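# Find the blue foam block, place it in the tote

## Task

Locate the blue foam block lying somewhere on the room's floor and set it inside the tote near the door so that no part of it sticks out past the tote's rim. At the end the block must stay there by itself, not held or propped by the robot. The robot must stay upright and untilted the whole time.

## Robot and tools

ROBOT. TidyBot++: a wheeled base 0.54 m long, 0.50 m wide and 0.38 m tall on four powered casters. It carries one seven-joint arm with a two-finger gripper. The shoulder sits 0.12 m ahead of the base centre and 0.68 m above the floor. Segment lengths are 0.42 m (upper arm), 0.31 m (forearm) and 0.31 m (wrist to hand point). Two cameras: base_camera, fixed on the front of the base, and wrist_camera, which looks along the hand. The arm starts folded with the hand pointing down, sticking out about 0.08 m past the front of the base.

FRAMES. Base frame: origin on the floor below the base centre, x forward, y left, z up. hand_pose is reported in this frame. It is the point midway between the finger pads; its z axis runs out along the fingers, and the fingers close along its y axis. Odometry frame: where the base frame was at the start. Heading is positive to the left, in the range -3.142 to 3.142.

execute_actions. Arguments: "actions", a list holding zero or one action, and optional "cameras" ("base_camera", "wrist_camera" or "all"; omitted or null means all, [] means none). An empty list only reports the state and images. An action may hold these parts:
- "base": exactly one key, and each is an offset from where the base last measured itself. translate_m is a straight drive in metres, forward positive, -2 to 2. strafe_m is a sideways move in metres, left positive, -2 to 2. rotate_rad is a turn in place in radians, counter-clockwise (left) positive, -6.3 to 6.3. A move that would need more than about 8.7 s at its top speed is refused.
- "joints": absolute targets in radians for the single arm, given by name. joint_1_rad turns the whole arm about vertical and accepts any angle; positive is clockwise from above, opposite to rotate_rad. joint_2_rad (shoulder) ranges -2.249 to 2.249. joint_3_rad accepts any angle. joint_4_rad (elbow) ranges -2.579 to 2.579. joint_5_rad accepts any angle. joint_6_rad (wrist) ranges -2.099 to 2.099. joint_7_rad accepts any angle; with the hand pointing down, positive is counter-clockwise from above, and at 1.57 the fingers open toward the robot's left and right. For the any-angle joints the shorter way round is taken, so send steps under half a turn. gripper_pos is 0 (open, about 85 mm gap) to 1 (closed); the gap is roughly 85 x (1 - gripper_pos) mm. Joints not named may keep pushing toward their earlier targets.
- "speeds": optional lower top speeds for this action only. translate_m and strafe_m 0.05 to 0.5 m/s, rotate_rad 0.1 to 1.57 rad/s; the defaults are the maxima.
Any unknown key or out-of-range number refuses the whole call, and nothing moves.

PLANAR ARM MATH. With joint_1_rad = 0, joint_3_rad = 3.14 and joint_5_rad = 0, the arm stays in the vertical plane along base x. Each segment's tilt from vertical, forward positive, is then: upper arm = j2, forearm = j2 - j4, hand = j2 - j4 - j6. The hand point lies ahead of the shoulder by the sum of length·sin(tilt) and above it by the sum of length·cos(tilt). A downward-pointing hand reaches at most about 0.94 m above the floor, and only near the base.

wait: "seconds" from 0 to 10. Nothing new is commanded; it returns state and images. zoom_image: "camera" (base_camera or wrist_camera) and "region" [x0, y0, x1, y1] in pixels of that camera's latest image, top-left origin, at most 504 x 504. read_manual: optional "section", only "licences"; it returns licence texts and moves nothing. finished_scene: "scene" integer (1 or 2). It ends the scene for good and reports success, so call it only when the block rests in the tote and the gripper has let go.

RESULT LINES. base_status and joint_status tell how each motion ended. "done" for the base only means the wheels turned the commanded amount, even with slipping. "off_target" means it stopped short and may still be pushing. "contact_stop" or "time_out" means the old target was dropped. "not_followed", or "joint command not followed" with a "cause:" line, means a self-collision check withheld the arm targets; the gripper still acts. For gripper_pos 1, "done" means nothing was grasped and "off_target" means something is between the fingers. base_odometry counts wheel turns and drifts. base_tilt is in degrees, with forward and right leaning positive. joint_positions, hand_pose, motor_effort (percent of maximum, with the peak in brackets), Motor temperatures (one per arm joint), on_its_own (motion not commanded by the call), "pictures" (the order of the images), and warnings such as ARM HIT, MOTOR HOT, OVER-TEMPERATURE FAULT and torque faults.

PRACTICAL NOTES. Friction leaves joints slightly off target, and hand_pose may be off by 1 to 2 cm; trust the images. To correct a joint, send last command + (wanted - read). While holding the block the arm sags, so never command a held joint to its own reading. Keep the fingertips clear of the floor: closed tips reach about 20 mm past the hand point.

AVOID. Driving while the arm is snagged, especially above about 0.8 m, because this can tip the robot. Avoid horizontal shoves on a raised hand and a base pushing into obstacles, since a blocked base keeps pushing. Avoid hits that trip a torque fault, which freezes the arm for 10 s; the limits are 104.5 N m for joints 1 to 4 and 51.3 N m for joints 5 to 7. Don't hold loads for long, which heats the motors (warning at 60 °C, fault at 75 °C). Avoid dropping, slamming or flinging the block, and leaving it on the tote rim.

Each tool is called in YAML: its name, and indented under it one key for each argument.

## Session

execute_actions:
  actions: []

Scene clock: 0.00 s.
Motor temperatures (°C, as the motors report them): [35 30 30 31 34 35 39]
base_odometry: x=+0.000 y=+0.000 heading=+0.000 (m, m, rad; odometry frame)
base_tilt: forward=-0.2 right=+0.2 (deg)
base_status: not commanded
joint_positions: joint_1_rad=-0.036 joint_2_rad=-0.339 joint_3_rad=+3.141 joint_4_rad=-2.514 joint_5_rad=+0.006 joint_6_rad=-0.872 joint_7_rad=+1.601 gripper_pos=+0.000
joint_status: not commanded
motor_effort: joint_1_rad=-1 joint_2_rad=-3 joint_3_rad=+0 joint_4_rad=+17 joint_5_rad=+0 joint_6_rad=+2 joint_7_rad=-1 (%)
hand_pose: x=+0.2674 y=+0.0055 z=+0.5902 quat_wxyz=(+0.002, +0.998, +0.035, +0.048) (m; base frame)
pictures: base_camera, wrist_camera
Images, in order (width x height): base_camera 644x364, wrist_camera 644x476.

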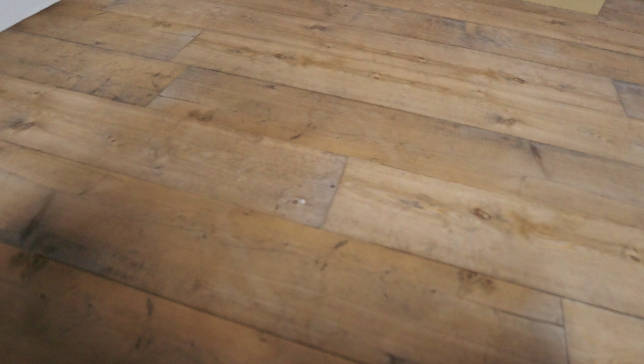

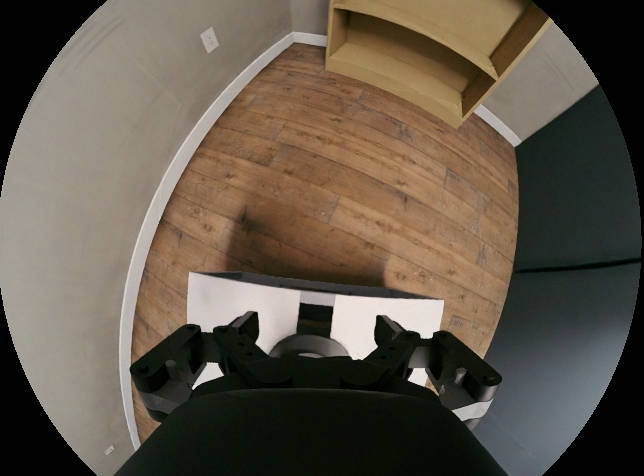

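execute_actions:
  actions:
    - {"base":{"rotate_rad":3.14},"joints":{"joint_6_rad":0.1}}

Scene clock: 3.90 s.
Motor temperatures (°C, as the motors report them): [35 30 30 31 34 35 39]
base_odometry: x=+0.000 y=+0.000 heading=+3.140 (m, m, rad; odometry frame)
base_tilt: forward=-0.2 right=+0.1 (deg)
base_status: done
joint_positions: joint_1_rad=-0.036 joint_2_rad=-0.339 joint_3_rad=+3.142 joint_4_rad=-2.511 joint_5_rad=+0.006 joint_6_rad=+0.085 joint_7_rad=+1.601 gripper_pos=+0.000
joint_status: all done
motor_effort: joint_1_rad=-2(2) joint_2_rad=-6(7) joint_3_rad=+1(1) joint_4_rad=+19(19) joint_5_rad=+0(0) joint_6_rad=+7(8) joint_7_rad=+0(1) (%)
hand_pose: x=+0.5087 y=+0.0155 z=+0.7469 quat_wxyz=(+0.000, +0.864, +0.031, +0.503) (m; base frame)
pictures: base_camera, wrist_camera
Images, in order (width x height): base_camera 644x364, wrist_camera 644x476.

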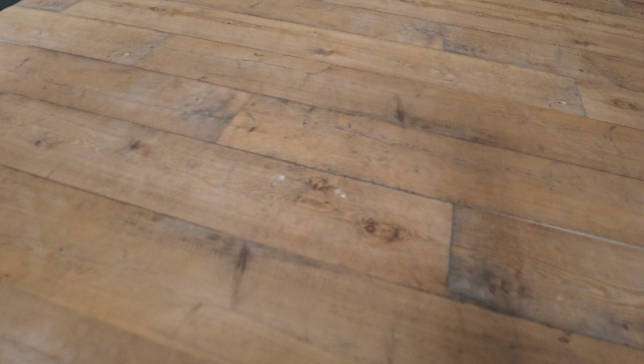

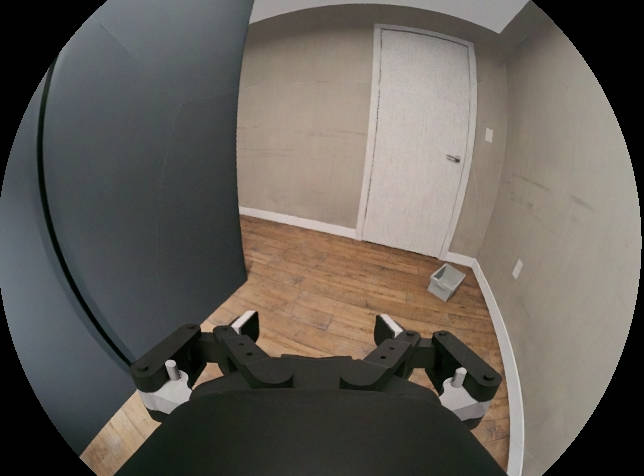

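execute_actions:
  actions:
    - {"base":{"translate_m":1.2},"joints":{"joint_1_rad":-0.5}}

Scene clock: 8.33 s.
Motor temperatures (°C, as the motors report them): [35 30 30 31 34 35 39]
base_odometry: x=-1.200 y=+0.001 heading=+3.140 (m, m, rad; odometry frame)
base_tilt: forward=-0.2 right=+0.1 (deg)
base_status: done
joint_positions: joint_1_rad=-0.487 joint_2_rad=-0.339 joint_3_rad=+3.142 joint_4_rad=-2.511 joint_5_rad=+0.006 joint_6_rad=+0.085 joint_7_rad=+1.601 gripper_pos=+0.000
joint_status: all done
motor_effort: joint_1_rad=-1(1) joint_2_rad=-7(8) joint_3_rad=+1(1) joint_4_rad=+19(20) joint_5_rad=+0(0) joint_6_rad=+8(8) joint_7_rad=+0(1) (%)
hand_pose: x=+0.4631 y=+0.1836 z=+0.7470 quat_wxyz=(-0.113, +0.835, +0.223, +0.490) (m; base frame)
pictures: base_camera, wrist_camera
Images, in order (width x height): base_camera 644x364, wrist_camera 644x476.

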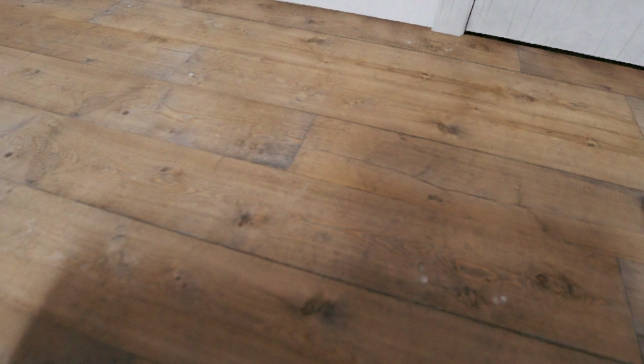

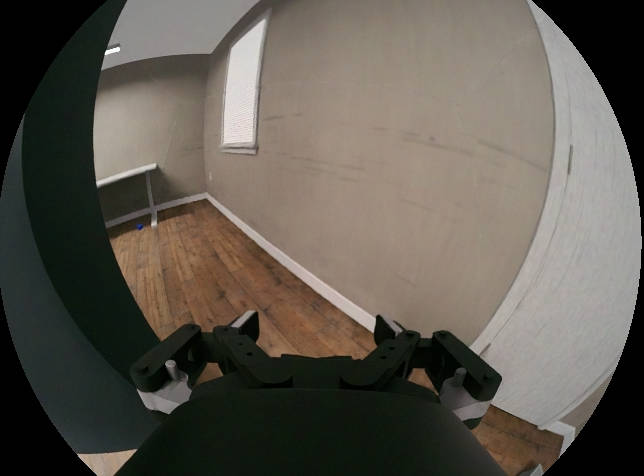

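execute_actions:
  actions:
    - {"base":{"translate_m":0.4},"joints":{"joint_1_rad":-0.95}}

execute_actions:
  actions:
    - {"base":{"rotate_rad":1.22},"joints":{"joint_1_rad":0.0}}

Scene clock: 11.57 s.
Motor temperatures (°C, as the motors report them): [35 30 30 31 34 35 39]
base_odometry: x=-1.600 y=+0.001 heading=+3.141 (m, m, rad; odometry frame)
base_tilt: forward=-0.2 right=+0.1 (deg)
base_status: done
joint_positions: joint_1_rad=-0.935 joint_2_rad=-0.338 joint_3_rad=+3.142 joint_4_rad=-2.511 joint_5_rad=+0.006 joint_6_rad=+0.085 joint_7_rad=+1.601 gripper_pos=+0.000
joint_status: all done
motor_effort: joint_1_rad=-2(1) joint_2_rad=-6(8) joint_3_rad=+1(2) joint_4_rad=+19(20) joint_5_rad=+0(0) joint_6_rad=+8(8) joint_7_rad=+0(0) (%)
hand_pose: x=+0.3494 y=+0.3147 z=+0.7468 quat_wxyz=(-0.219, +0.764, +0.403, +0.453) (m; base frame)
pictures: base_camera, wrist_camera
Images, in order (width x height): base_camera 644x364, wrist_camera 644x476.

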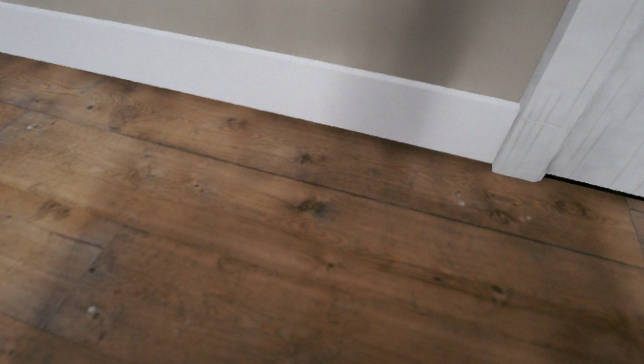

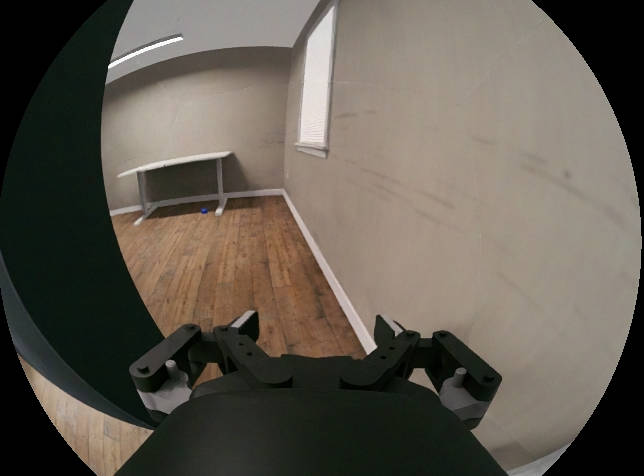

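Scene clock: 13.80 s.
Motor temperatures (°C, as the motors report them): [35 30 30 31 34 35 39]
base_odometry: x=-1.600 y=+0.001 heading=-1.922 (m, m, rad; odometry frame)
base_tilt: forward=-0.2 right=+0.2 (deg)
base_status: done
joint_positions: joint_1_rad=-0.013 joint_2_rad=-0.338 joint_3_rad=+3.142 joint_4_rad=-2.511 joint_5_rad=+0.006 joint_6_rad=+0.085 joint_7_rad=+1.601 gripper_pos=+0.000
joint_status: all done
motor_effort: joint_1_rad=-1(3) joint_2_rad=-6(7) joint_3_rad=+0(1) joint_4_rad=+19(20) joint_5_rad=+0(0) joint_6_rad=+8(8) joint_7_rad=-1(0) (%)
hand_pose: x=+0.5090 y=+0.0065 z=+0.7468 quat_wxyz=(+0.006, +0.864, +0.021, +0.503) (m; base frame)
pictures: base_camera, wrist_camera
Images, in order (width x height): base_camera 644x364, wrist_camera 644x476.

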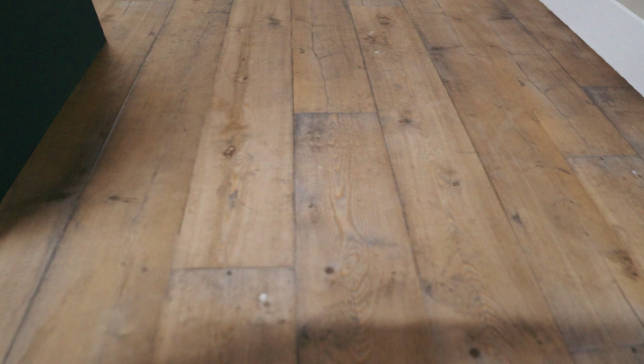

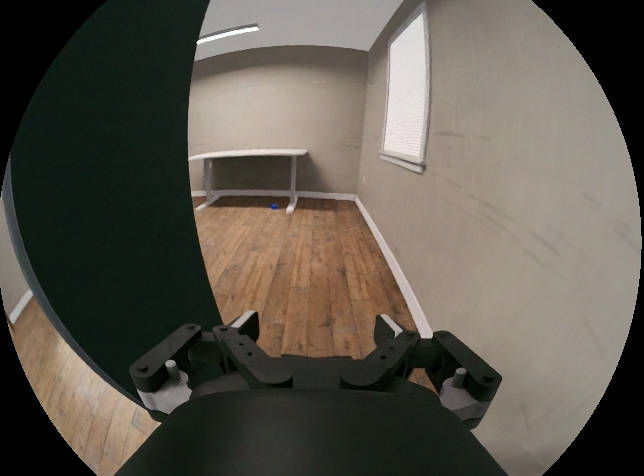

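execute_actions:
  actions:
    - {"base":{"rotate_rad":0.04}}
  cameras: []

execute_actions:
  actions:
    - {"base":{"translate_m":1.7},"joints":{"joint_6_rad":-0.1}}

Scene clock: 15.43 s.
Motor temperatures (°C, as the motors report them): [35 30 30 31 34 35 39]
base_odometry: x=-1.600 y=+0.001 heading=-1.883 (m, m, rad; odometry frame)
base_tilt: forward=-0.2 right=+0.1 (deg)
base_status: done
joint_positions: joint_1_rad=-0.011 joint_2_rad=-0.338 joint_3_rad=+3.141 joint_4_rad=-2.511 joint_5_rad=+0.006 joint_6_rad=+0.085 joint_7_rad=+1.601 gripper_pos=+0.000
joint_status: not commanded
motor_effort: joint_1_rad=-2(0) joint_2_rad=-7(7) joint_3_rad=+0(2) joint_4_rad=+19(19) joint_5_rad=+0(0) joint_6_rad=+8(8) joint_7_rad=+0(1) (%)
hand_pose: x=+0.5090 y=+0.0063 z=+0.7468 quat_wxyz=(+0.006, +0.864, +0.021, +0.503) (m; base frame)
pictures: none
No camera images: the call's "cameras" was empty. Leave "cameras" out to get every camera's image.

Scene clock: 20.20 s.
Motor temperatures (°C, as the motors report them): [35 30 30 31 34 35 39]
base_odometry: x=-2.120 y=-1.618 heading=-1.882 (m, m, rad; odometry frame)
base_tilt: forward=-0.2 right=+0.1 (deg)
base_status: done
joint_positions: joint_1_rad=-0.011 joint_2_rad=-0.339 joint_3_rad=+3.141 joint_4_rad=-2.517 joint_5_rad=+0.006 joint_6_rad=-0.079 joint_7_rad=+1.601 gripper_pos=+0.000
joint_status: all done
motor_effort: joint_1_rad=-1(1) joint_2_rad=-6(8) joint_3_rad=+0(1) joint_4_rad=+19(21) joint_5_rad=+0(0) joint_6_rad=+7(9) joint_7_rad=-1(0) (%)
hand_pose: x=+0.4779 y=+0.0056 z=+0.7021 quat_wxyz=(+0.005, +0.903, +0.022, +0.428) (m; base frame)
pictures: base_camera, wrist_camera
Images, in order (width x height): base_camera 644x364, wrist_camera 644x476.

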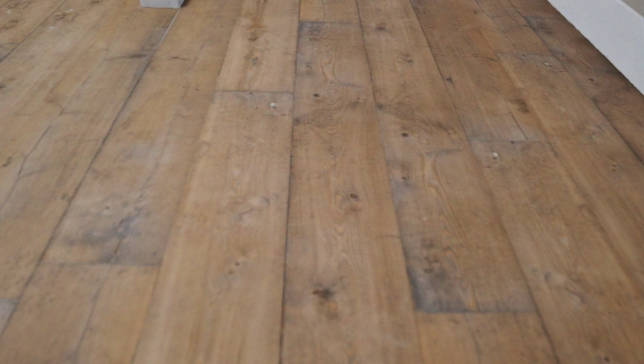

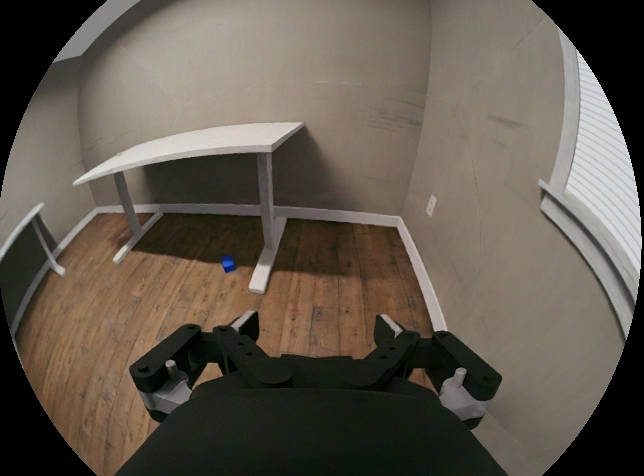

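zoom_image:
  camera: "wrist_camera"
  region: [180, 220, 300, 310]

Region (180, 220, 300, 310) of wrist_camera's 644x476 image, scaled by 4.200; it fills the top 378 rows of this view, and the rest is white.

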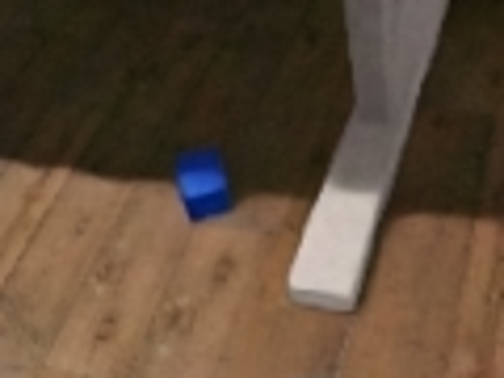

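execute_actions:
  actions:
    - {"base":{"rotate_rad":0.41},"joints":{"joint_1_rad":0.0,"joint_2_rad":1.45,"joint_4_rad":-1.33,"joint_6_rad":-0.1,"joint_7_rad":1.57}}

Scene clock: 25.23 s.
Motor temperatures (°C, as the motors report them): [35 30 30 31 34 35 39]
base_odometry: x=-2.120 y=-1.618 heading=-1.473 (m, m, rad; odometry frame)
base_tilt: forward=-0.2 right=+0.2 (deg)
base_status: done
joint_positions: joint_1_rad=-0.010 joint_2_rad=+1.449 joint_3_rad=+3.140 joint_4_rad=-1.349 joint_5_rad=+0.006 joint_6_rad=-0.079 joint_7_rad=+1.601 gripper_pos=+0.000
joint_status: all done
motor_effort: joint_1_rad=-2(0) joint_2_rad=-42(44) joint_3_rad=-1(1) joint_4_rad=+7(19) joint_5_rad=+0(0) joint_6_rad=+2(7) joint_7_rad=+0(0) (%)
hand_pose: x=+0.7243 y=+0.0083 z=+0.1368 quat_wxyz=(+0.001, +0.991, +0.023, +0.132) (m; base frame)
pictures: base_camera, wrist_camera
Images, in order (width x height): base_camera 644x364, wrist_camera 644x476.

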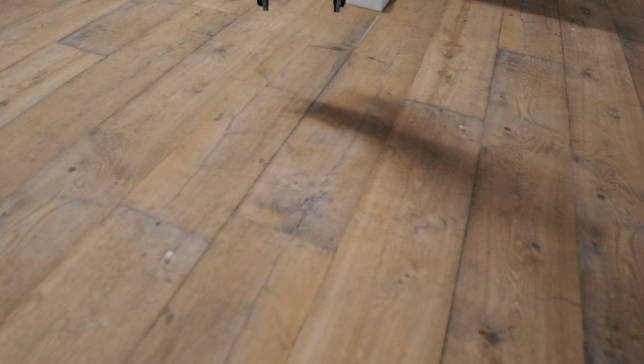

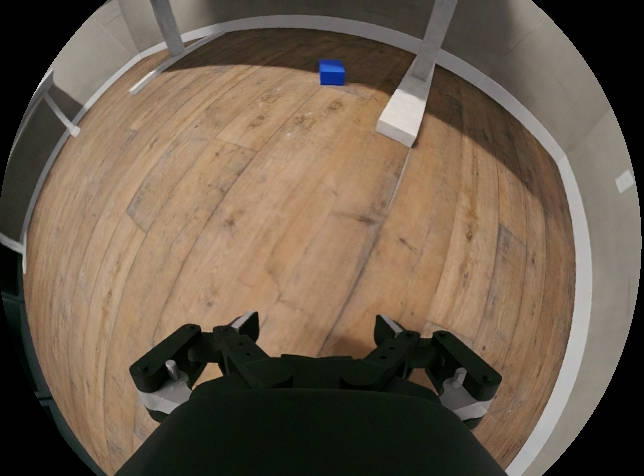

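execute_actions:
  actions:
    - {"base":{"translate_m":0.33},"joints":{"joint_1_rad":0.03,"joint_2_rad":1.625,"joint_4_rad":-1.065,"joint_6_rad":0.12,"joint_7_rad":1.54}}

Scene clock: 28.30 s.
Motor temperatures (°C, as the motors report them): [35 30 30 31 34 35 39]
base_odometry: x=-2.087 y=-1.947 heading=-1.472 (m, m, rad; odometry frame)
base_tilt: forward=-0.2 right=+0.1 (deg)
base_status: done
joint_positions: joint_1_rad=+0.016 joint_2_rad=+1.616 joint_3_rad=+3.140 joint_4_rad=-1.074 joint_5_rad=+0.006 joint_6_rad=+0.085 joint_7_rad=+1.578 gripper_pos=+0.000
joint_status: all done
motor_effort: joint_1_rad=-2(3) joint_2_rad=-45(45) joint_3_rad=-1(2) joint_4_rad=+10(11) joint_5_rad=+0(0) joint_6_rad=+4(6) joint_7_rad=-1(1) (%)
hand_pose: x=+0.8354 y=-0.0092 z=+0.1124 quat_wxyz=(+0.003, +0.964, -0.002, +0.265) (m; base frame)
pictures: base_camera, wrist_camera
Images, in order (width x height): base_camera 644x364, wrist_camera 644x476.

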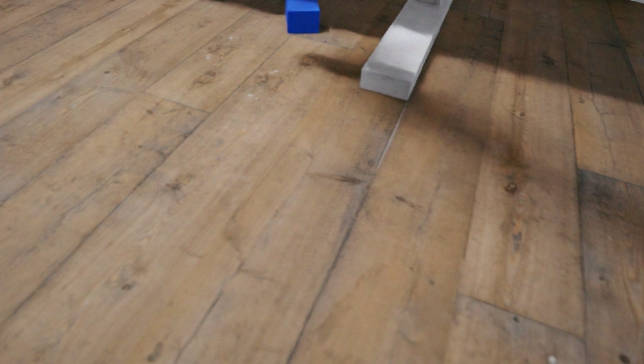

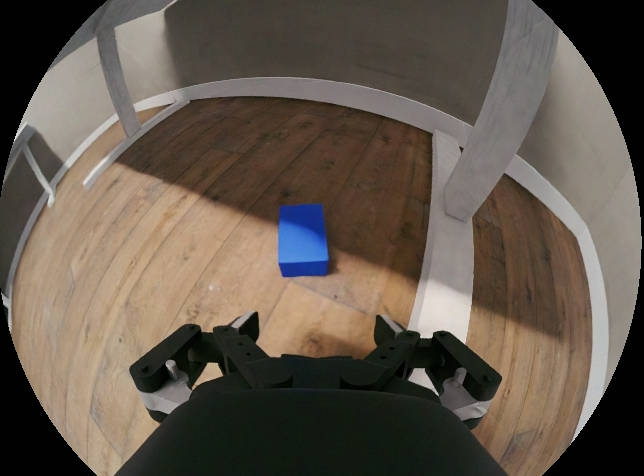

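execute_actions:
  actions:
    - {"base":{"translate_m":0.11},"joints":{"joint_1_rad":-0.022,"joint_2_rad":1.69,"joint_4_rad":-0.99,"joint_6_rad":0.1}}

Scene clock: 30.50 s.
Motor temperatures (°C, as the motors report them): [35 30 30 31 34 35 39]
base_odometry: x=-2.076 y=-2.056 heading=-1.471 (m, m, rad; odometry frame)
base_tilt: forward=-0.2 right=+0.2 (deg)
base_status: done
joint_positions: joint_1_rad=-0.015 joint_2_rad=+1.687 joint_3_rad=+3.140 joint_4_rad=-1.000 joint_5_rad=+0.006 joint_6_rad=+0.085 joint_7_rad=+1.578 gripper_pos=+0.000
joint_status: all done
motor_effort: joint_1_rad=-2(2) joint_2_rad=-44(47) joint_3_rad=-1(1) joint_4_rad=+10(12) joint_5_rad=+0(0) joint_6_rad=+4(5) joint_7_rad=+1(0) (%)
hand_pose: x=+0.8343 y=+0.0130 z=+0.0831 quat_wxyz=(-0.001, +0.964, +0.013, +0.266) (m; base frame)
pictures: base_camera, wrist_camera
Images, in order (width x height): base_camera 644x364, wrist_camera 644x476.

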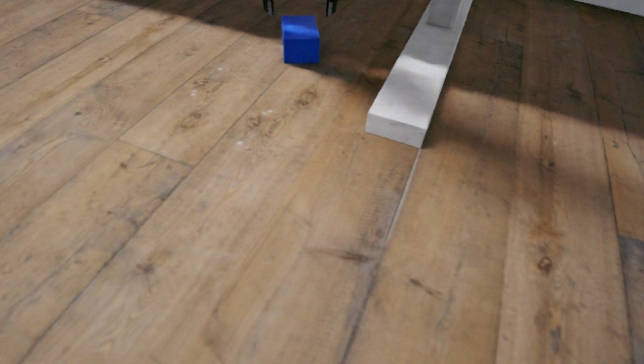

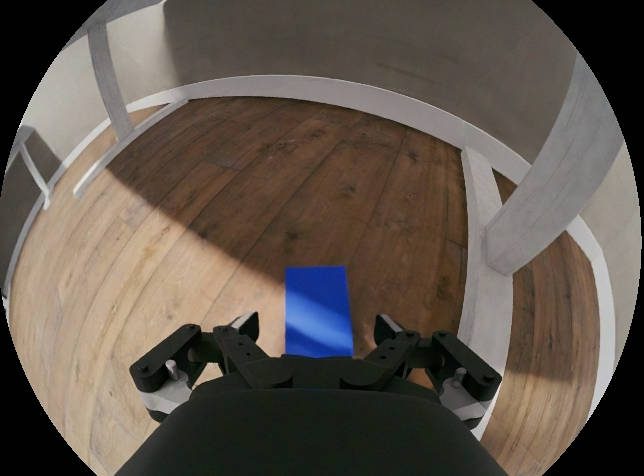

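execute_actions:
  actions:
    - {"joints":{"joint_2_rad":1.835,"joint_4_rad":-0.812}}

Scene clock: 32.27 s.
Motor temperatures (°C, as the motors report them): [35 30 30 31 34 35 39]
base_odometry: x=-2.076 y=-2.056 heading=-1.471 (m, m, rad; odometry frame)
base_tilt: forward=-0.2 right=+0.2 (deg)
base_status: not commanded
joint_positions: joint_1_rad=-0.015 joint_2_rad=+1.837 joint_3_rad=+3.140 joint_4_rad=-0.828 joint_5_rad=+0.006 joint_6_rad=+0.085 joint_7_rad=+1.578 gripper_pos=+0.000
joint_status: all done
motor_effort: joint_1_rad=-2(2) joint_2_rad=-44(47) joint_3_rad=+0(1) joint_4_rad=+11(11) joint_5_rad=+0(0) joint_6_rad=+5(5) joint_7_rad=-1(0) (%)
hand_pose: x=+0.8351 y=+0.0129 z=+0.0286 quat_wxyz=(-0.001, +0.961, +0.013, +0.277) (m; base frame)
pictures: base_camera, wrist_camera
Images, in order (width x height): base_camera 644x364, wrist_camera 644x476.

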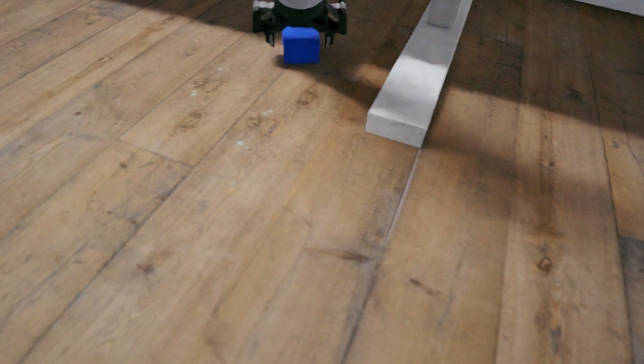

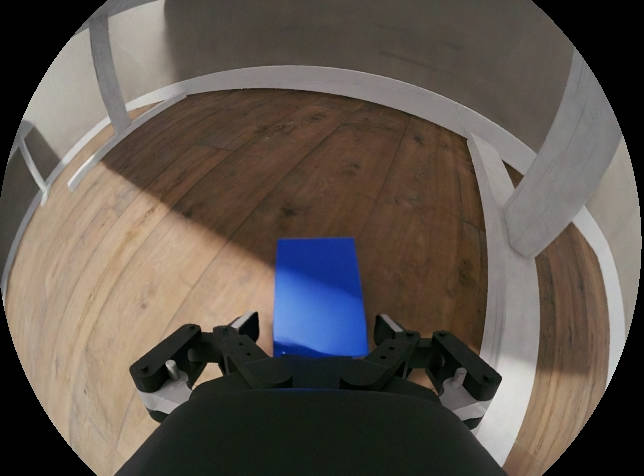

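execute_actions:
  actions:
    - {"joints":{"gripper_pos":1.0}}

Scene clock: 33.57 s.
Motor temperatures (°C, as the motors report them): [35 30 30 31 34 35 39]
base_odometry: x=-2.076 y=-2.056 heading=-1.471 (m, m, rad; odometry frame)
base_tilt: forward=-0.2 right=+0.1 (deg)
base_status: not commanded
joint_positions: joint_1_rad=-0.015 joint_2_rad=+1.834 joint_3_rad=+3.140 joint_4_rad=-0.826 joint_5_rad=+0.006 joint_6_rad=+0.085 joint_7_rad=+1.578 gripper_pos=+0.408
joint_status: gripper_pos off_target (ended at +0.408, target +1.000)
motor_effort: joint_1_rad=-2(2) joint_2_rad=-45(46) joint_3_rad=-1(1) joint_4_rad=+11(14) joint_5_rad=+0(0) joint_6_rad=+5(6) joint_7_rad=+0(0) (%)
hand_pose: x=+0.8379 y=+0.0129 z=+0.0311 quat_wxyz=(-0.001, +0.960, +0.013, +0.280) (m; base frame)
pictures: base_camera, wrist_camera
Images, in order (width x height): base_camera 644x364, wrist_camera 644x476.

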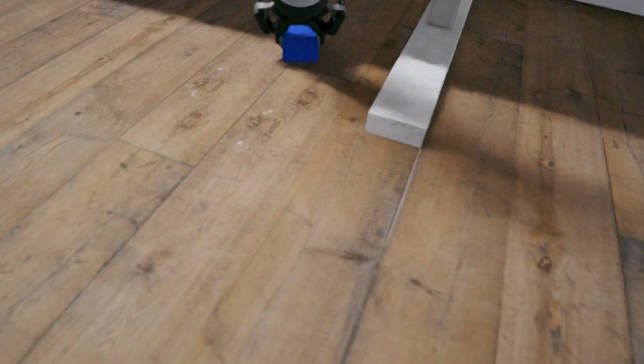

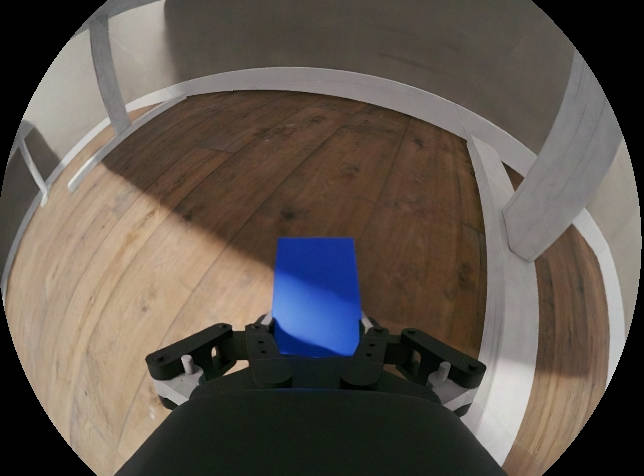

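execute_actions:
  actions:
    - {"base":{"translate_m":-0.44},"joints":{"joint_2_rad":1.5,"joint_4_rad":-1.3,"joint_6_rad":0.0,"gripper_pos":1.0}}
  cameras: ["wrist_camera"]

execute_actions:
  actions:
    - {"base":{"rotate_rad":2.73},"joints":{"joint_1_rad":0.0,"joint_2_rad":0.5,"joint_4_rad":-2.1,"joint_6_rad":-0.1,"gripper_pos":1.0}}

Scene clock: 36.87 s.
Motor temperatures (°C, as the motors report them): [35 31 30 31 34 35 39]
base_odometry: x=-2.120 y=-1.618 heading=-1.470 (m, m, rad; odometry frame)
base_tilt: forward=-0.2 right=+0.1 (deg)
base_status: done
joint_positions: joint_1_rad=-0.017 joint_2_rad=+1.510 joint_3_rad=+3.140 joint_4_rad=-1.291 joint_5_rad=+0.006 joint_6_rad=+0.035 joint_7_rad=+1.578 gripper_pos=+0.408
joint_status: gripper_pos off_target (ended at +0.408, target +1.000); the others done
motor_effort: joint_1_rad=-1(6) joint_2_rad=-43(45) joint_3_rad=-1(2) joint_4_rad=+8(11) joint_5_rad=+0(0) joint_6_rad=+3(5) joint_7_rad=+0(0) (%)
hand_pose: x=+0.7580 y=+0.0129 z=+0.1217 quat_wxyz=(-0.001, +0.982, +0.015, +0.187) (m; base frame)
pictures: wrist_camera
Images, in order (width x height): wrist_camera 644x476.

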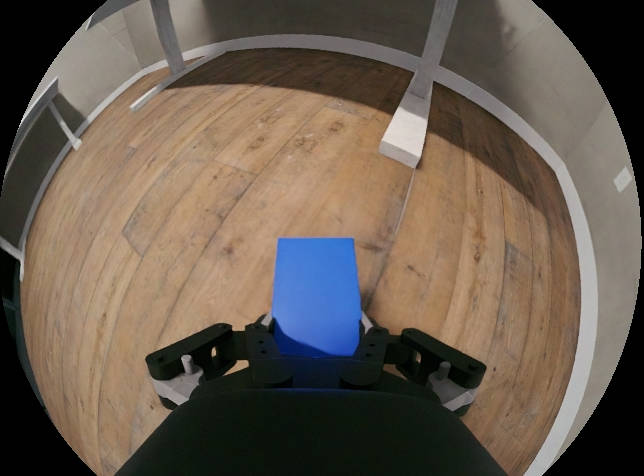

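Scene clock: 40.10 s.
Motor temperatures (°C, as the motors report them): [35 31 30 31 34 35 39]
base_odometry: x=-2.120 y=-1.618 heading=+1.260 (m, m, rad; odometry frame)
base_tilt: forward=-0.2 right=+0.1 (deg)
base_status: done
joint_positions: joint_1_rad=-0.010 joint_2_rad=+0.511 joint_3_rad=+3.137 joint_4_rad=-2.082 joint_5_rad=+0.006 joint_6_rad=-0.060 joint_7_rad=+1.578 gripper_pos=+0.408
joint_status: gripper_pos off_target (ended at +0.408, target +1.000); the others done
motor_effort: joint_1_rad=-2(8) joint_2_rad=-29(45) joint_3_rad=+0(3) joint_4_rad=+12(12) joint_5_rad=+0(1) joint_6_rad=+4(5) joint_7_rad=-1(0) (%)
hand_pose: x=+0.6344 y=+0.0088 z=+0.5056 quat_wxyz=(-0.001, +0.970, +0.013, +0.242) (m; base frame)
pictures: base_camera, wrist_camera
Images, in order (width x height): base_camera 644x364, wrist_camera 644x476.

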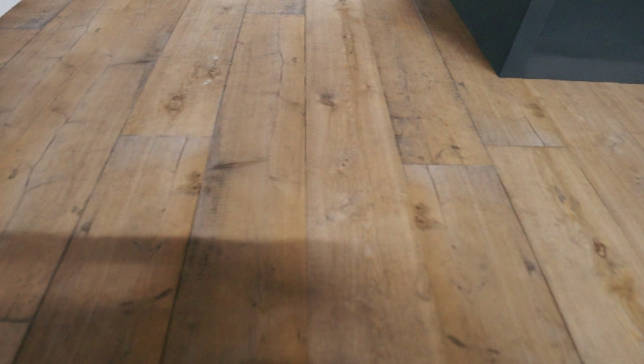

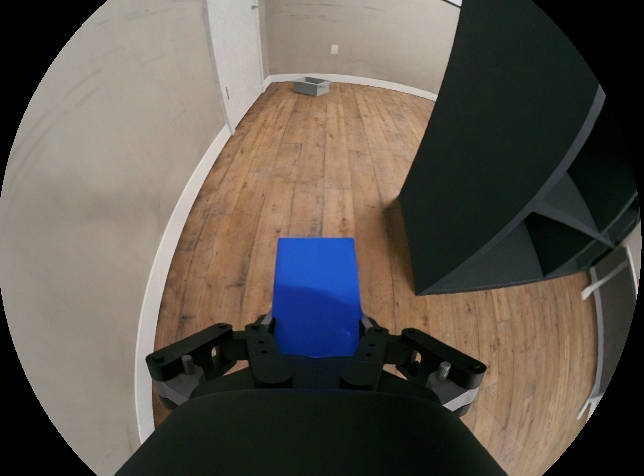

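execute_actions:
  actions:
    - {"base":{"strafe_m":0.08},"joints":{"gripper_pos":1.0}}
  cameras: []

execute_actions:
  actions:
    - {"base":{"translate_m":1.9},"joints":{"joint_2_rad":0.9,"joint_4_rad":-1.9,"joint_6_rad":-0.1,"gripper_pos":1.0}}

Scene clock: 41.57 s.
Motor temperatures (°C, as the motors report them): [35 31 30 31 34 35 39]
base_odometry: x=-2.196 y=-1.594 heading=+1.261 (m, m, rad; odometry frame)
base_tilt: forward=-0.2 right=+0.1 (deg)
base_status: done
joint_positions: joint_1_rad=-0.009 joint_2_rad=+0.511 joint_3_rad=+3.136 joint_4_rad=-2.083 joint_5_rad=+0.006 joint_6_rad=-0.061 joint_7_rad=+1.578 gripper_pos=+0.408
joint_status: gripper_pos off_target (ended at +0.408, target +1.000)
motor_effort: joint_1_rad=-2(1) joint_2_rad=-28(29) joint_3_rad=+0(2) joint_4_rad=+12(12) joint_5_rad=+0(0) joint_6_rad=+4(4) joint_7_rad=-1(1) (%)
hand_pose: x=+0.6342 y=+0.0091 z=+0.5055 quat_wxyz=(-0.001, +0.970, +0.013, +0.241) (m; base frame)
pictures: none
No camera images: the call's "cameras" was empty. Leave "cameras" out to get every camera's image.

Scene clock: 46.73 s.
Motor temperatures (°C, as the motors report them): [35 31 30 31 34 35 39]
base_odometry: x=-1.618 y=+0.216 heading=+1.261 (m, m, rad; odometry frame)
base_tilt: forward=-0.2 right=+0.1 (deg)
base_status: done
joint_positions: joint_1_rad=-0.009 joint_2_rad=+0.902 joint_3_rad=+3.136 joint_4_rad=-1.911 joint_5_rad=+0.006 joint_6_rad=-0.064 joint_7_rad=+1.578 gripper_pos=+0.408
joint_status: gripper_pos off_target (ended at +0.408, target +1.000); the others done
motor_effort: joint_1_rad=-1(3) joint_2_rad=-35(36) joint_3_rad=+0(1) joint_4_rad=+7(12) joint_5_rad=+0(0) joint_6_rad=+2(5) joint_7_rad=+0(1) (%)
hand_pose: x=+0.6321 y=+0.0092 z=+0.3449 quat_wxyz=(-0.002, +0.991, +0.012, +0.132) (m; base frame)
pictures: base_camera, wrist_camera
Images, in order (width x height): base_camera 644x364, wrist_camera 644x476.

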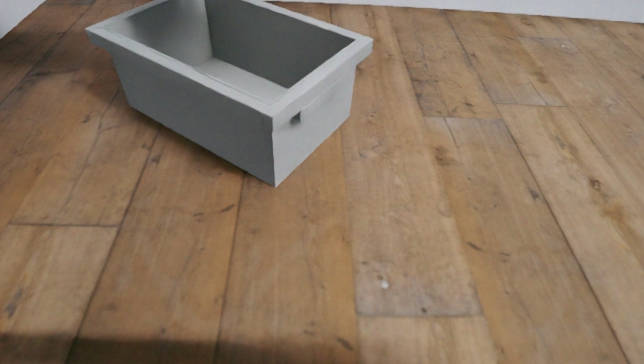

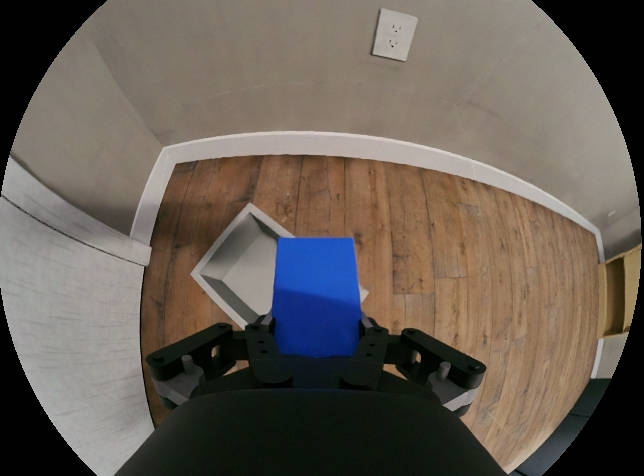

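execute_actions:
  actions:
    - {"joints":{"joint_1_rad":-0.165,"joint_2_rad":1.387,"joint_4_rad":-1.08,"joint_6_rad":-0.69,"joint_7_rad":0.75,"gripper_pos":1.0}}

Scene clock: 50.70 s.
Motor temperatures (°C, as the motors report them): [35 31 30 31 34 35 39]
base_odometry: x=-1.618 y=+0.216 heading=+1.261 (m, m, rad; odometry frame)
base_tilt: forward=-0.2 right=+0.1 (deg)
base_status: not commanded
joint_positions: joint_1_rad=-0.150 joint_2_rad=+1.381 joint_3_rad=+3.136 joint_4_rad=-1.099 joint_5_rad=+0.006 joint_6_rad=-0.650 joint_7_rad=+0.786 gripper_pos=+0.408
joint_status: gripper_pos off_target (ended at +0.408, target +1.000); the others done
motor_effort: joint_1_rad=-1(3) joint_2_rad=-45(46) joint_3_rad=-1(1) joint_4_rad=+11(11) joint_5_rad=+1(1) joint_6_rad=+0(2) joint_7_rad=+0(1) (%)
hand_pose: x=+0.7216 y=+0.0952 z=+0.2020 quat_wxyz=(-0.004, +0.951, -0.309, +0.005) (m; base frame)
pictures: base_camera, wrist_camera
Images, in order (width x height): base_camera 644x364, wrist_camera 644x476.

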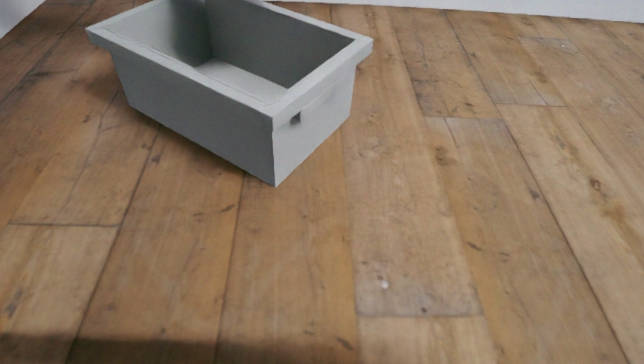

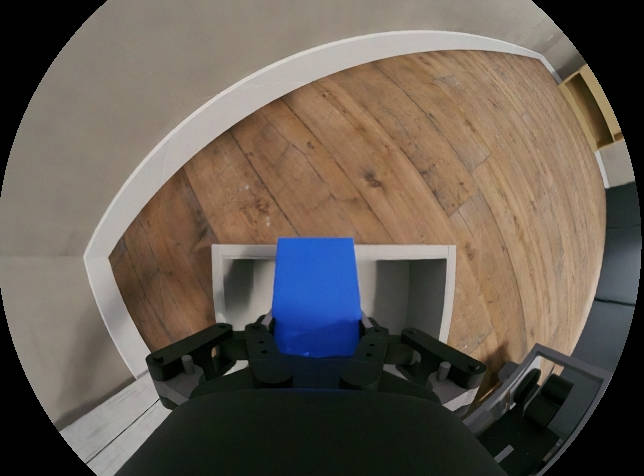

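execute_actions:
  actions:
    - {"joints":{"joint_1_rad":-0.21,"joint_2_rad":1.365,"joint_4_rad":-1.355,"joint_6_rad":-0.40,"joint_7_rad":0.72,"gripper_pos":1.0}}

Scene clock: 52.80 s.
Motor temperatures (°C, as the motors report them): [35 31 30 31 34 35 39]
base_odometry: x=-1.618 y=+0.216 heading=+1.261 (m, m, rad; odometry frame)
base_tilt: forward=-0.2 right=+0.1 (deg)
base_status: not commanded
joint_positions: joint_1_rad=-0.197 joint_2_rad=+1.378 joint_3_rad=+3.136 joint_4_rad=-1.342 joint_5_rad=+0.006 joint_6_rad=-0.439 joint_7_rad=+0.758 gripper_pos=+0.408
joint_status: gripper_pos off_target (ended at +0.408, target +1.000); the others done
motor_effort: joint_1_rad=-1(1) joint_2_rad=-42(46) joint_3_rad=-1(1) joint_4_rad=+7(10) joint_5_rad=+0(1) joint_6_rad=+0(0) joint_7_rad=+0(1) (%)
hand_pose: x=+0.6441 y=+0.1094 z=+0.1645 quat_wxyz=(+0.003, +0.954, -0.300, -0.008) (m; base frame)
pictures: base_camera, wrist_camera
Images, in order (width x height): base_camera 644x364, wrist_camera 644x476.

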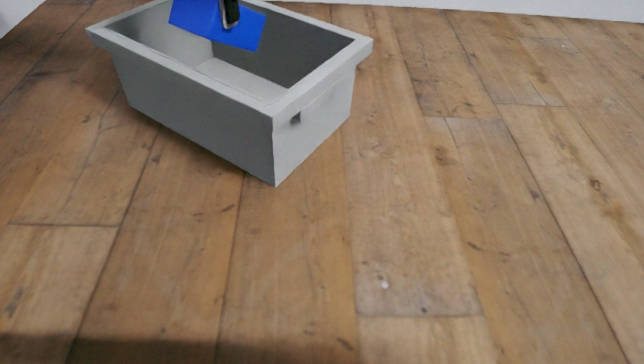

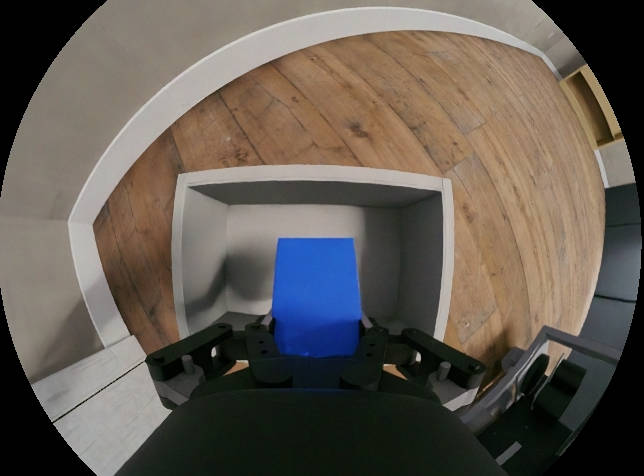

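execute_actions:
  actions:
    - {"joints":{"joint_2_rad":1.6,"joint_4_rad":-1.12,"joint_6_rad":-0.365,"gripper_pos":1.0}}

Scene clock: 55.07 s.
Motor temperatures (°C, as the motors report them): [35 31 30 31 34 35 39]
base_odometry: x=-1.618 y=+0.216 heading=+1.261 (m, m, rad; odometry frame)
base_tilt: forward=-0.2 right=+0.2 (deg)
base_status: not commanded
joint_positions: joint_1_rad=-0.198 joint_2_rad=+1.598 joint_3_rad=+3.136 joint_4_rad=-1.136 joint_5_rad=+0.006 joint_6_rad=-0.405 joint_7_rad=+0.758 gripper_pos=+0.409
joint_status: gripper_pos off_target (ended at +0.409, target +1.000); the others done
motor_effort: joint_1_rad=-2(1) joint_2_rad=-43(45) joint_3_rad=-1(1) joint_4_rad=+7(9) joint_5_rad=+0(1) joint_6_rad=+0(2) joint_7_rad=-1(0) (%)
hand_pose: x=+0.6537 y=+0.1117 z=+0.0705 quat_wxyz=(-0.002, +0.954, -0.300, +0.000) (m; base frame)
pictures: base_camera, wrist_camera
Images, in order (width x height): base_camera 644x364, wrist_camera 644x476.

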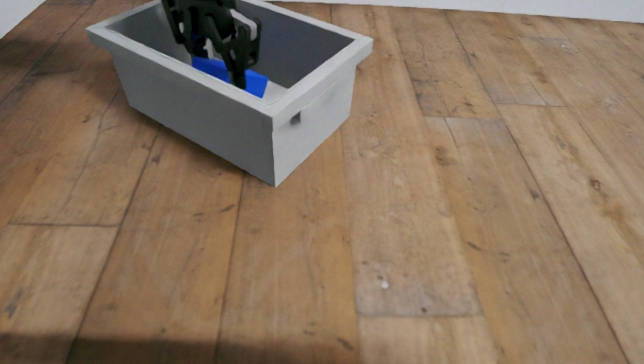

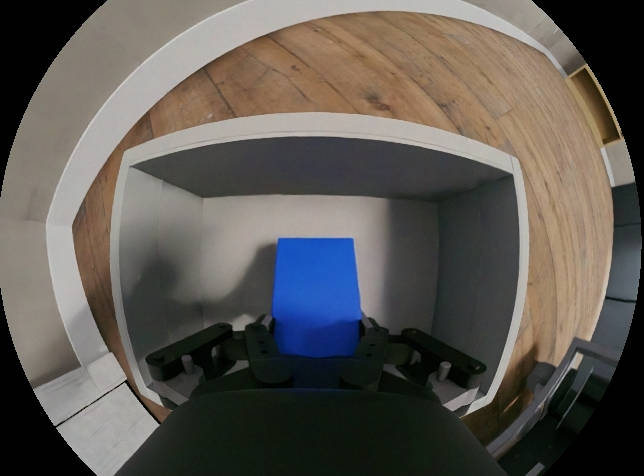

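execute_actions:
  actions:
    - {"joints":{"gripper_pos":0.1}}

execute_actions:
  actions:
    - {"joints":{"joint_2_rad":1.3,"joint_4_rad":-1.36,"joint_6_rad":-0.5}}

Scene clock: 56.30 s.
Motor temperatures (°C, as the motors report them): [35 31 30 31 34 35 39]
base_odometry: x=-1.618 y=+0.216 heading=+1.261 (m, m, rad; odometry frame)
base_tilt: forward=-0.2 right=+0.1 (deg)
base_status: not commanded
joint_positions: joint_1_rad=-0.198 joint_2_rad=+1.598 joint_3_rad=+3.136 joint_4_rad=-1.136 joint_5_rad=+0.006 joint_6_rad=-0.405 joint_7_rad=+0.758 gripper_pos=+0.100
joint_status: all done
motor_effort: joint_1_rad=-2(2) joint_2_rad=-42(42) joint_3_rad=-1(1) joint_4_rad=+7(7) joint_5_rad=+1(0) joint_6_rad=+0(0) joint_7_rad=+0(0) (%)
hand_pose: x=+0.6537 y=+0.1117 z=+0.0705 quat_wxyz=(-0.002, +0.954, -0.300, +0.000) (m; base frame)
pictures: base_camera, wrist_camera
Images, in order (width x height): base_camera 644x364, wrist_camera 644x476.

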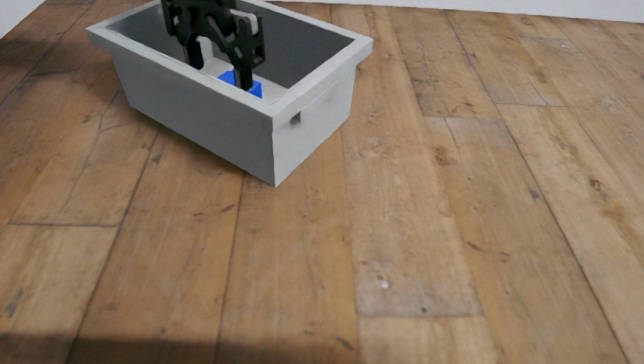

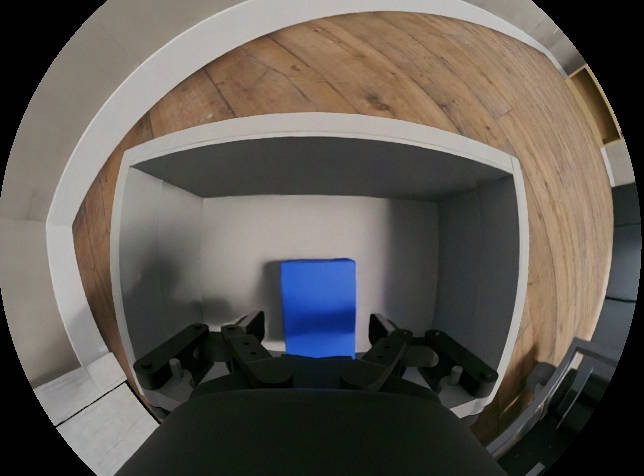

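Scene clock: 57.97 s.
Motor temperatures (°C, as the motors report them): [35 31 30 31 34 35 39]
base_odometry: x=-1.618 y=+0.216 heading=+1.261 (m, m, rad; odometry frame)
base_tilt: forward=-0.2 right=+0.1 (deg)
base_status: not commanded
joint_positions: joint_1_rad=-0.198 joint_2_rad=+1.299 joint_3_rad=+3.136 joint_4_rad=-1.343 joint_5_rad=+0.006 joint_6_rad=-0.460 joint_7_rad=+0.758 gripper_pos=+0.100
joint_status: all done
motor_effort: joint_1_rad=-1(2) joint_2_rad=-42(44) joint_3_rad=-1(1) joint_4_rad=+8(8) joint_5_rad=+0(1) joint_6_rad=+0(0) joint_7_rad=+0(0) (%)
hand_pose: x=+0.6752 y=+0.1160 z=+0.2080 quat_wxyz=(-0.011, +0.954, -0.300, +0.017) (m; base frame)
pictures: base_camera, wrist_camera
Images, in order (width x height): base_camera 644x364, wrist_camera 644x476.

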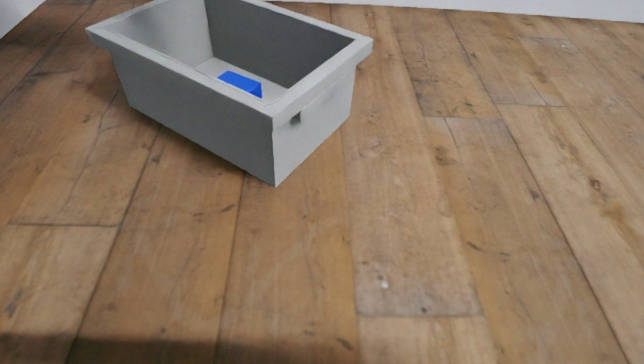

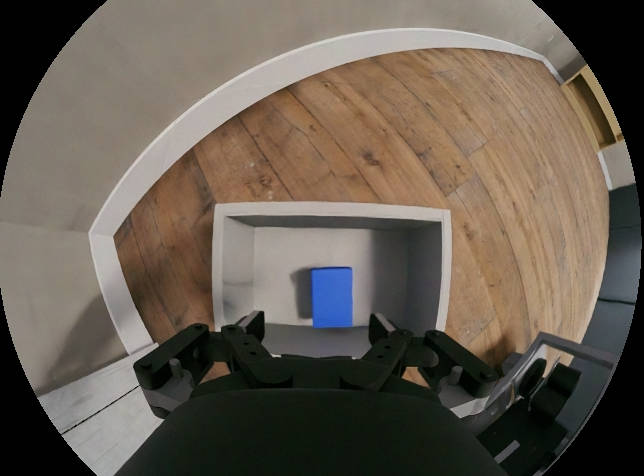

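The block is lying flat inside the tote.

finished_scene:
  scene: 1

The scene is finished: the task was done.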